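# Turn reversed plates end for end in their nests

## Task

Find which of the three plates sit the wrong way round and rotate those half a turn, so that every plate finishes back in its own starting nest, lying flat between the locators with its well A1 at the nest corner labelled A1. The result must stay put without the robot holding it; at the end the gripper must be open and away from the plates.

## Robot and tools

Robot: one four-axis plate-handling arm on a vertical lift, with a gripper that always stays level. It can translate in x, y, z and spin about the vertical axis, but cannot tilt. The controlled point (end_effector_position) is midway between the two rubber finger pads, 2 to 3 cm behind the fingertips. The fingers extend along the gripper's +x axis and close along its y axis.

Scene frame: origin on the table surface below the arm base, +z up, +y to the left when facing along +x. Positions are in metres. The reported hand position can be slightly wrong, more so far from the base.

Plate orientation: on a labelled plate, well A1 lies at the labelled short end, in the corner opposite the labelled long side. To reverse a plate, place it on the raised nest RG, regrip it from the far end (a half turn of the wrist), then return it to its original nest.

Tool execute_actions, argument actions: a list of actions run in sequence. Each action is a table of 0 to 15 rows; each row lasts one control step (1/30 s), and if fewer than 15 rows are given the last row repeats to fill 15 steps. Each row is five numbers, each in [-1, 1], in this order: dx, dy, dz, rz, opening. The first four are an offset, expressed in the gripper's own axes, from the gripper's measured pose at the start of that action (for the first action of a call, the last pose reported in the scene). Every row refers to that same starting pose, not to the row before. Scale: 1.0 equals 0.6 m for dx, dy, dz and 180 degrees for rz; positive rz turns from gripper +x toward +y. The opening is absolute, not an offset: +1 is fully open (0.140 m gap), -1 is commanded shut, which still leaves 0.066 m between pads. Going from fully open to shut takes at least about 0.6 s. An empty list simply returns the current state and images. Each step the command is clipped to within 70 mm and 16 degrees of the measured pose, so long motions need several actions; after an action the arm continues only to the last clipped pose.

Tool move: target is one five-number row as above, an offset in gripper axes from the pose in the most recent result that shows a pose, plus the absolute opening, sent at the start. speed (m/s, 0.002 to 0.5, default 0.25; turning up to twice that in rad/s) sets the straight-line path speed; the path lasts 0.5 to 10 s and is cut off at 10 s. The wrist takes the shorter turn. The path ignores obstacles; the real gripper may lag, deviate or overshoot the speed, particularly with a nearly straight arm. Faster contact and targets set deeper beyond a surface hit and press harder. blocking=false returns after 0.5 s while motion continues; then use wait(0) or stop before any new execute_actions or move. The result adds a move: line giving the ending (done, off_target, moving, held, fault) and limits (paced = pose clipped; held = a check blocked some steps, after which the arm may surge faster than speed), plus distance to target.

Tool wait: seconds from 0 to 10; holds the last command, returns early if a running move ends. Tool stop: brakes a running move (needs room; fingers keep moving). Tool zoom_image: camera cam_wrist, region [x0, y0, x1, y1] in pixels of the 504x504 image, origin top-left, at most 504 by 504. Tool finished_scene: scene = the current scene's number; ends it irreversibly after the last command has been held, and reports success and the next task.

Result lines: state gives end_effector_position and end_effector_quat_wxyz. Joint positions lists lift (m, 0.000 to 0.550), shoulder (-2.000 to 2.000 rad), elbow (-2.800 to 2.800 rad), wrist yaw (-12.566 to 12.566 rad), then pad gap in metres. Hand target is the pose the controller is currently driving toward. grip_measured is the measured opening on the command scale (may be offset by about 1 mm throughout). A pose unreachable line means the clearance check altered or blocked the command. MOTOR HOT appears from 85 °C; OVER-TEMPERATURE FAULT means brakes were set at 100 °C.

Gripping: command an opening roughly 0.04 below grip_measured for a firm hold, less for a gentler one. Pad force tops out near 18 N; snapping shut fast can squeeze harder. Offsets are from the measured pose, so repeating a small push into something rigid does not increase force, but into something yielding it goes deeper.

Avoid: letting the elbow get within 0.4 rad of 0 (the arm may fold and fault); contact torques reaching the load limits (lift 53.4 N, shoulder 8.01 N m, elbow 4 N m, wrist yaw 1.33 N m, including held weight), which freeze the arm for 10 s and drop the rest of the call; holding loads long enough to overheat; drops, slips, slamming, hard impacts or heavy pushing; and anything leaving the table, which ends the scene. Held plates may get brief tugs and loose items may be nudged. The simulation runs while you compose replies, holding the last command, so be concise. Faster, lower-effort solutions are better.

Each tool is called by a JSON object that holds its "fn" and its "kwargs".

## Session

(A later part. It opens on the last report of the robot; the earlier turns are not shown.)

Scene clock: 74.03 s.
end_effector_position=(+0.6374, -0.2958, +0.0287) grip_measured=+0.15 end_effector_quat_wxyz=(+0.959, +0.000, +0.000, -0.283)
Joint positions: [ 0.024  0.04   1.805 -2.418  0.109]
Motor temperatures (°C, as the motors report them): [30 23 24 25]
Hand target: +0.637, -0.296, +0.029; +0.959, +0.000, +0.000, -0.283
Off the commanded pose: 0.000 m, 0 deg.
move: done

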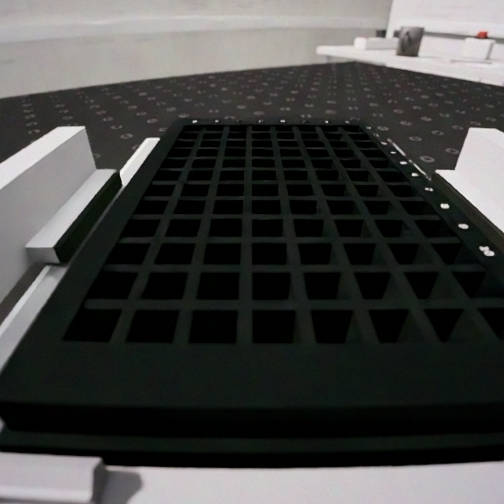

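{"fn": "move", "kwargs": {"target": [0, 0, 0, 0, -0.54], "speed": 0.02}}

Scene clock: 74.83 s.
end_effector_position=(+0.6378, -0.2954, +0.0287) grip_measured=-0.48 end_effector_quat_wxyz=(+0.959, +0.000, +0.000, -0.282)
Joint positions: [ 0.024  0.04   1.806 -2.418  0.085]
Motor temperatures (°C, as the motors report them): [30 23 24 25]
Hand target: +0.637, -0.296, +0.029; +0.959, +0.000, +0.000, -0.283
Off the commanded pose: 0.001 m, 0 deg.
move: done

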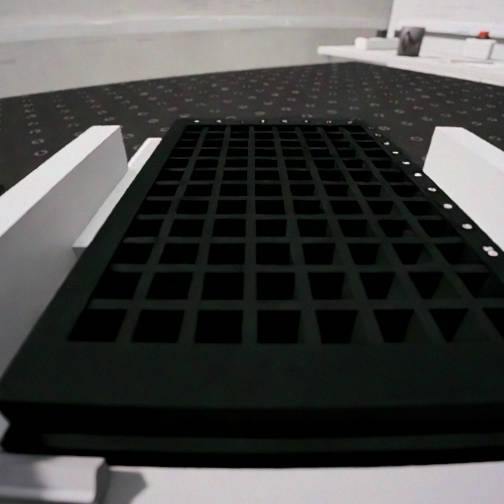

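{"fn": "move", "kwargs": {"target": [0, 0, 0.05, 0, -0.53], "speed": 0.08}}

{"fn": "move", "kwargs": {"target": [-0.4394, 0.1045, 0, -0.3179, -0.53], "speed": 0.4}}

{"fn": "move", "kwargs": {"target": [0, 0, -0.064, 0, -0.53], "speed": 0.06}}

Scene clock: 76.10 s.
end_effector_position=(+0.6378, -0.2953, +0.0587) grip_measured=-0.48 end_effector_quat_wxyz=(+0.959, +0.000, +0.000, -0.282)
Joint positions: [ 0.054  0.04   1.806 -2.418  0.085]
Motor temperatures (°C, as the motors report them): [30 23 24 25]
Hand target: +0.638, -0.295, +0.059; +0.959, +0.000, +0.000, -0.282
Off the commanded pose: 0.000 m, 0 deg.
move: done

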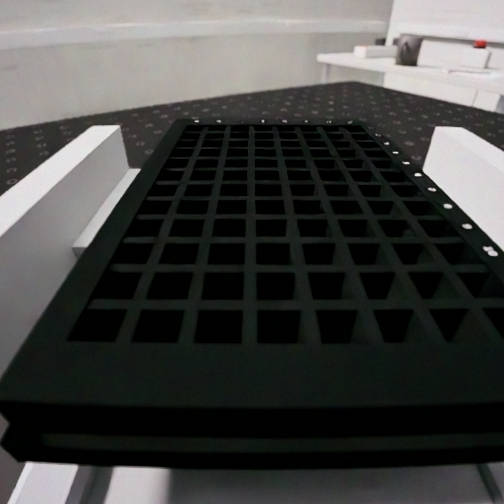

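Scene clock: 77.77 s.
end_effector_position=(+0.4496, -0.1001, +0.0587) grip_measured=-0.48 end_effector_quat_wxyz=(+0.708, +0.000, +0.000, -0.707)
Joint positions: [ 0.054  1.035  1.115 -3.72   0.085]
Motor temperatures (°C, as the motors report them): [30 23 24 25]
Hand target: +0.450, -0.100, +0.059; +0.707, +0.000, +0.000, -0.707
Off the commanded pose: 0.000 m, 0 deg.
move: done

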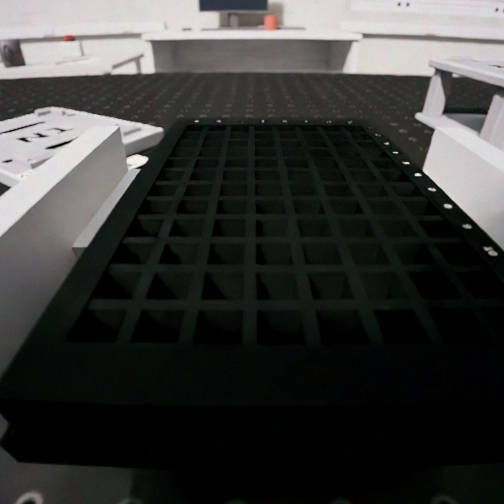

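Scene clock: 78.67 s.
end_effector_position=(+0.4496, -0.1001, +0.0203) grip_measured=-0.48 end_effector_quat_wxyz=(+0.708, +0.000, +0.000, -0.707)
Joint positions: [ 0.015  1.035  1.115 -3.72   0.085]
Motor temperatures (°C, as the motors report them): [30 23 24 25]
Hand target: +0.450, -0.100, +0.020; +0.708, +0.000, +0.000, -0.707
Off the commanded pose: 0.000 m, 0 deg.
move: done

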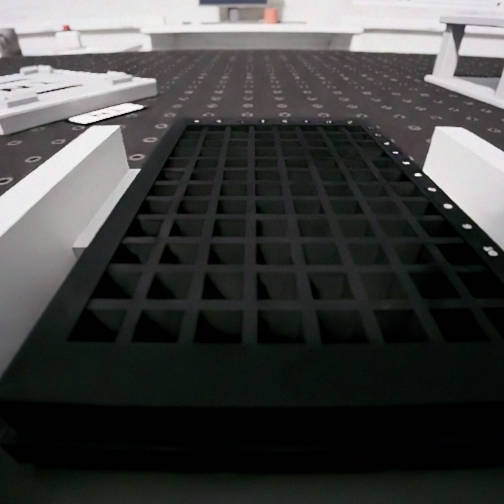

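{"fn": "move", "kwargs": {"target": [0, 0, -0.0065, 0, -0.53], "speed": 0.008}}

{"fn": "move", "kwargs": {"target": [0, 0, 0, 0, 0.1], "speed": 0.02}}

Scene clock: 79.53 s.
end_effector_position=(+0.4496, -0.1001, +0.0166) grip_measured=-0.48 end_effector_quat_wxyz=(+0.708, +0.000, +0.000, -0.707)
Joint positions: [ 0.012  1.035  1.115 -3.72   0.085]
Motor temperatures (°C, as the motors report them): [30 23 24 25]
Hand target: +0.450, -0.100, +0.016; +0.708, +0.000, +0.000, -0.707
Off the commanded pose: 0.000 m, 0 deg.
move: done

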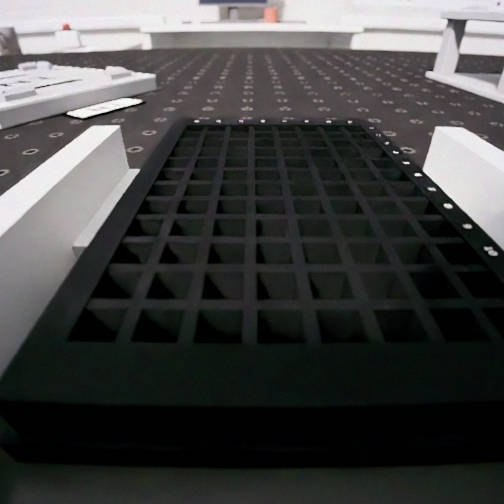

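Scene clock: 80.03 s.
end_effector_position=(+0.4496, -0.1001, +0.0166) grip_measured=+0.10 end_effector_quat_wxyz=(+0.708, +0.000, +0.000, -0.707)
Joint positions: [ 0.012  1.035  1.115 -3.72   0.107]
Motor temperatures (°C, as the motors report them): [30 23 24 25]
Hand target: +0.450, -0.100, +0.017; +0.708, +0.000, +0.000, -0.707
Off the commanded pose: 0.000 m, 0 deg.
move: done

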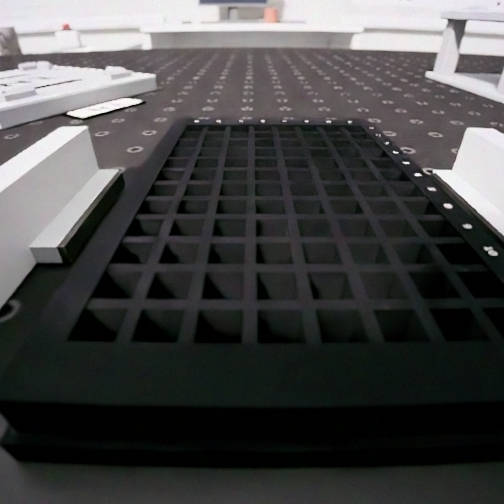

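{"fn": "move", "kwargs": {"target": [0, 0, 0.04, 0, 0.1], "speed": 0.12}}

{"fn": "move", "kwargs": {"target": [0, 0, 0, 0.995, 0.1], "speed": 0.5}}

Scene clock: 80.87 s.
end_effector_position=(+0.4496, -0.1001, +0.0407) grip_measured=+0.10 end_effector_quat_wxyz=(+0.708, +0.000, +0.000, -0.707)
Joint positions: [ 0.036  1.035  1.115 -3.72   0.107]
Motor temperatures (°C, as the motors report them): [30 23 24 25]
Hand target: +0.450, -0.100, +0.041; +0.708, +0.000, +0.000, -0.707
Off the commanded pose: 0.000 m, 0 deg.
move: done

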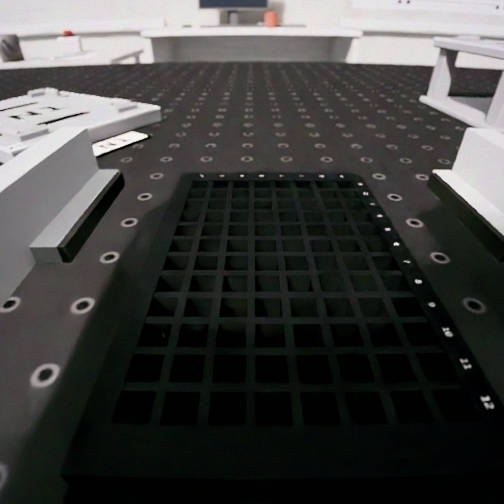

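Scene clock: 84.40 s.
end_effector_position=(+0.4501, -0.0999, +0.0407) grip_measured=+0.10 end_effector_quat_wxyz=(+0.712, +0.000, +0.000, +0.702)
Joint positions: [ 0.036 -0.     1.542  0.014  0.107]
Motor temperatures (°C, as the motors report them): [30 23 24 25]
Hand target: +0.450, -0.100, +0.041; +0.712, +0.000, +0.000, +0.702
Off the commanded pose: 0.001 m, 0 deg.
move: done

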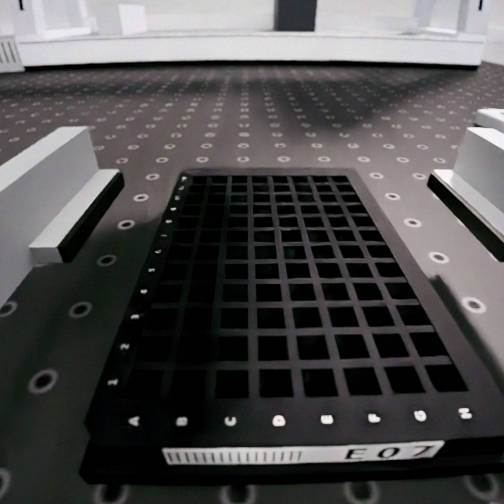

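{"fn": "move", "kwargs": {"target": [0.0083, 0, -0.0402, 0.005, 0.1], "speed": 0.08}}

Scene clock: 85.43 s.
end_effector_position=(+0.4502, -0.0950, +0.0165) grip_measured=+0.10 end_effector_quat_wxyz=(+0.707, +0.000, +0.000, +0.708)
Joint positions: [0.012 0.018 1.534 0.02  0.107]
Motor temperatures (°C, as the motors report them): [30 23 24 25]
Hand target: +0.450, -0.095, +0.017; +0.707, +0.000, +0.000, +0.708
Off the commanded pose: 0.000 m, 0 deg.
move: done

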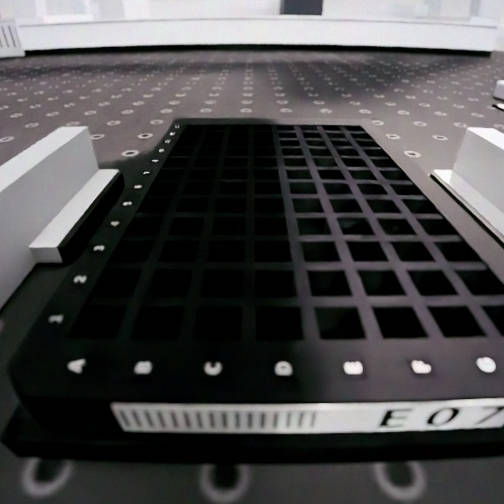

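{"fn": "zoom_image", "kwargs": {"camera": "cam_wrist", "region": [0, 280, 300, 480]}}

Region (0, 280, 300, 480) of cam_wrist's 504x504 image, scaled by 1.680, with more detail than that image has.

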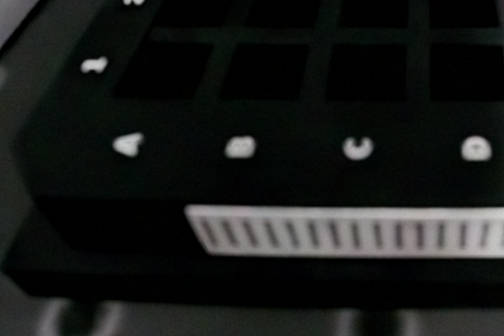

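{"fn": "move", "kwargs": {"target": [0.0012, 0, 0, 0, -0.53], "speed": 0.01}}

Scene clock: 86.40 s.
end_effector_position=(+0.4502, -0.0943, +0.0165) grip_measured=-0.48 end_effector_quat_wxyz=(+0.707, +0.000, +0.000, +0.708)
Joint positions: [0.012 0.02  1.532 0.02  0.085]
Motor temperatures (°C, as the motors report them): [30 23 24 25]
Hand target: +0.450, -0.094, +0.017; +0.707, +0.000, +0.000, +0.708
Off the commanded pose: 0.000 m, 0 deg.
move: done

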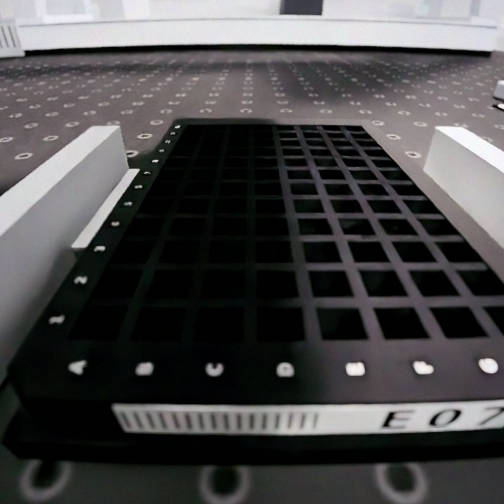

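{"fn": "zoom_image", "kwargs": {"camera": "cam_wrist", "region": [0, 280, 300, 480]}}

{"fn": "move", "kwargs": {"target": [0, 0, 0.07, 0, -0.53], "speed": 0.08}}

Region (0, 280, 300, 480) of cam_wrist's 504x504 image, scaled by 1.680, with more detail than that image has.

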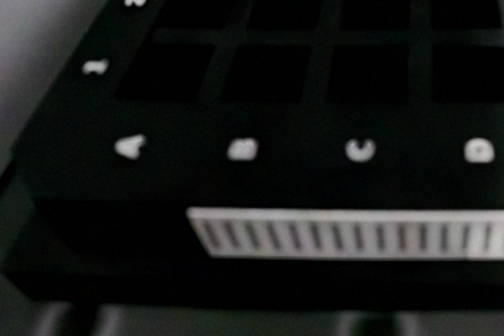

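Scene clock: 87.90 s.
end_effector_position=(+0.4502, -0.0943, +0.0585) grip_measured=-0.48 end_effector_quat_wxyz=(+0.707, +0.000, +0.000, +0.708)
Joint positions: [0.054 0.02  1.532 0.02  0.085]
Motor temperatures (°C, as the motors report them): [30 23 24 25]
Hand target: +0.450, -0.094, +0.059; +0.707, +0.000, +0.000, +0.708
Off the commanded pose: 0.000 m, 0 deg.
move: done

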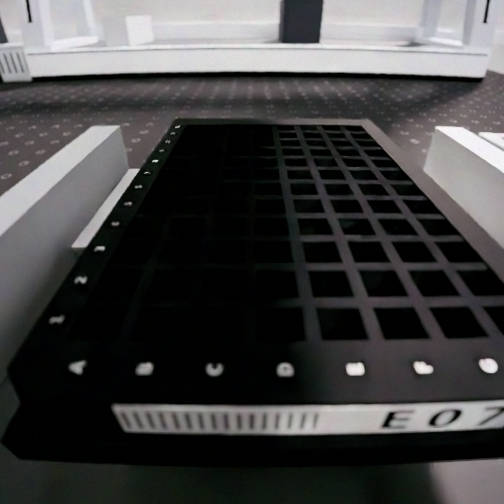

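{"fn": "move", "kwargs": {"target": [-0.3352, -0.3127, 0, -0.6825, -0.53], "speed": 0.4}}

Scene clock: 91.23 s.
end_effector_position=(+0.6382, -0.2950, +0.0585) grip_measured=-0.48 end_effector_quat_wxyz=(+0.959, +0.000, +0.000, -0.282)
Joint positions: [ 0.054  0.041  1.807 -2.419  0.085]
Motor temperatures (°C, as the motors report them): [30 23 24 25]
Hand target: +0.638, -0.295, +0.059; +0.959, +0.000, +0.000, -0.282
Off the commanded pose: 0.000 m, 0 deg.
move: done

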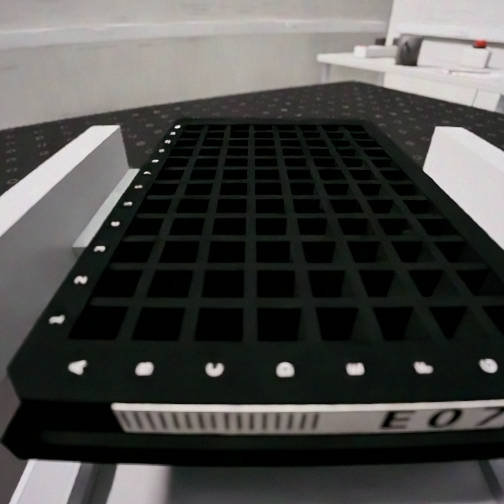

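{"fn": "move", "kwargs": {"target": [0, -0.0009, -0.042, 0, -0.53], "speed": 0.05}}

{"fn": "move", "kwargs": {"target": [0, 0, -0.007, 0, -0.53], "speed": 0.006}}

Scene clock: 92.17 s.
end_effector_position=(+0.6379, -0.2954, +0.0333) grip_measured=-0.48 end_effector_quat_wxyz=(+0.959, +0.000, +0.000, -0.282)
Joint positions: [ 0.028  0.04   1.807 -2.418  0.085]
Motor temperatures (°C, as the motors report them): [30 23 24 25]
Hand target: +0.638, -0.295, +0.033; +0.959, +0.000, +0.000, -0.282
Off the commanded pose: 0.000 m, 0 deg.
move: done

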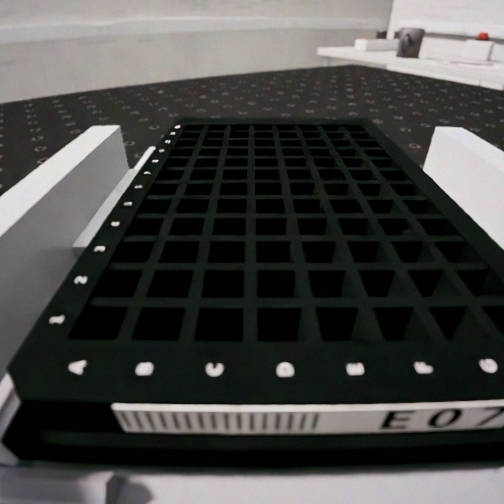

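Scene clock: 93.10 s.
end_effector_position=(+0.6377, -0.2954, +0.0291) grip_measured=-0.48 end_effector_quat_wxyz=(+0.959, +0.000, +0.000, -0.282)
Joint positions: [ 0.024  0.041  1.806 -2.418  0.085]
Motor temperatures (°C, as the motors report them): [30 23 24 25]
Hand target: +0.638, -0.295, +0.029; +0.959, +0.000, +0.000, -0.282
Off the commanded pose: 0.000 m, 0 deg.
move: done

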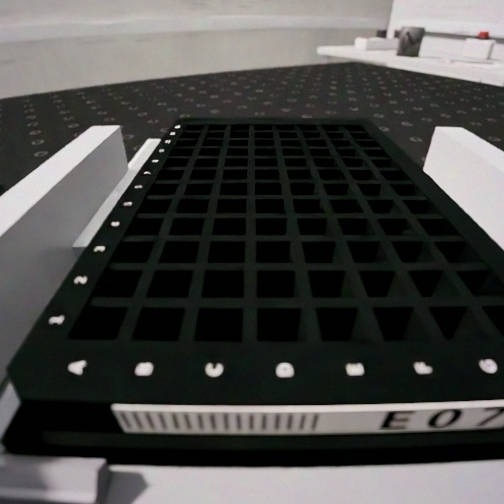

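{"fn": "move", "kwargs": {"target": [0, 0, 0, 0, 0.1], "speed": 0.02}}

{"fn": "move", "kwargs": {"target": [-0.13, 0, 0.08, 0, 0.3], "speed": 0.2}}

Scene clock: 93.80 s.
end_effector_position=(+0.6377, -0.2953, +0.0291) grip_measured=+0.10 end_effector_quat_wxyz=(+0.959, +0.000, +0.000, -0.282)
Joint positions: [ 0.024  0.041  1.805 -2.418  0.107]
Motor temperatures (°C, as the motors report them): [30 23 24 25]
Hand target: +0.638, -0.295, +0.029; +0.959, +0.000, +0.000, -0.282
Off the commanded pose: 0.000 m, 0 deg.
move: done

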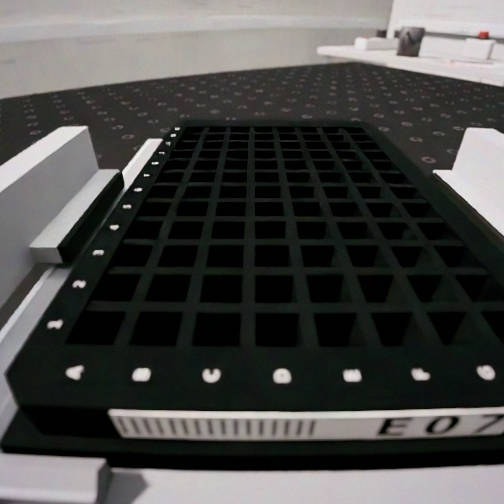

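Scene clock: 94.60 s.
end_effector_position=(+0.5721, -0.2531, +0.0772) grip_measured=+0.30 end_effector_quat_wxyz=(+0.959, +0.000, +0.000, -0.282)
Joint positions: [ 0.072  0.225  1.372 -2.17   0.114]
Motor temperatures (°C, as the motors report them): [30 23 24 25]
Hand target: +0.572, -0.253, +0.077; +0.959, +0.000, +0.000, -0.282
Off the commanded pose: 0.000 m, 0 deg.
move: done

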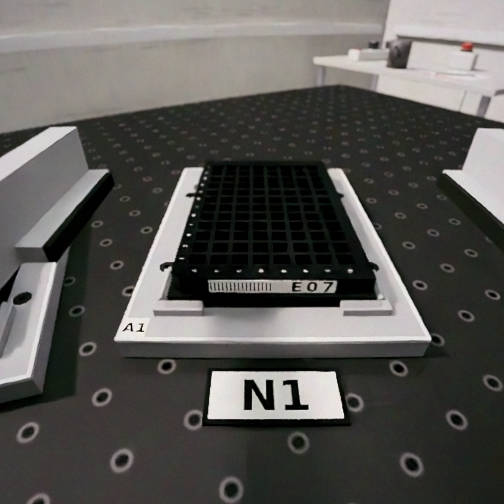

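{"fn": "zoom_image", "kwargs": {"camera": "cam_wrist", "region": [110, 140, 440, 360]}}

Region (110, 140, 440, 360) of cam_wrist's 504x504 image, scaled by 1.527, with more detail than that image has.

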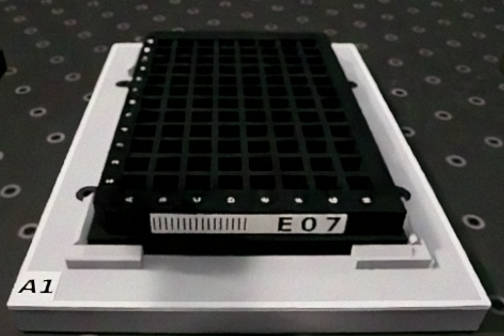

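{"fn": "move", "kwargs": {"target": [-0.152, 0.207, 0.04, 0.102, 0.3], "speed": 0.4}}

Scene clock: 96.27 s.
end_effector_position=(+0.5625, -0.0993, +0.1012) grip_measured=+0.30 end_effector_quat_wxyz=(+0.992, +0.000, +0.000, -0.125)
Joint positions: [ 0.096  0.668  1.037 -1.956  0.114]
Motor temperatures (°C, as the motors report them): [30 23 24 25]
Hand target: +0.562, -0.099, +0.101; +0.992, +0.000, +0.000, -0.126
Off the commanded pose: 0.000 m, 0 deg.
move: done

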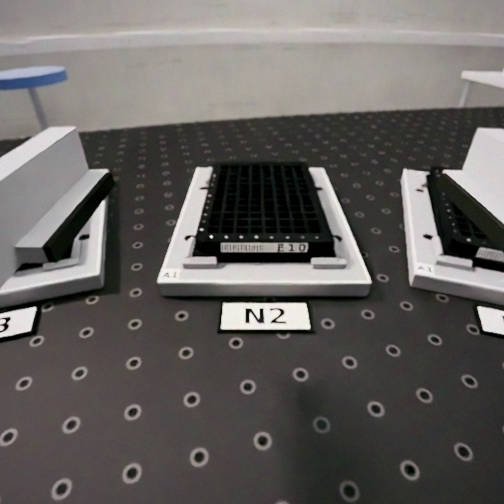

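{"fn": "zoom_image", "kwargs": {"camera": "cam_wrist", "region": [140, 150, 390, 310]}}

Region (140, 150, 390, 310) of cam_wrist's 504x504 image, scaled by 2.016, with more detail than that image has; it fills the top 323 rows of this view, and the rest is white.

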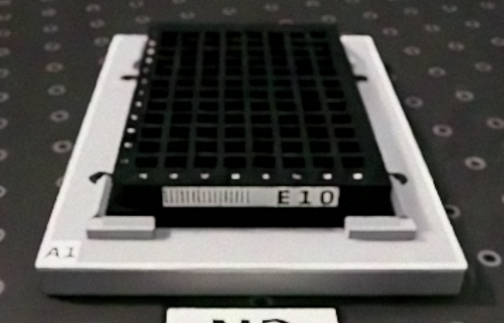

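{"fn": "finished_scene", "kwargs": {"scene": 1}}

The scene is finished: the task was done.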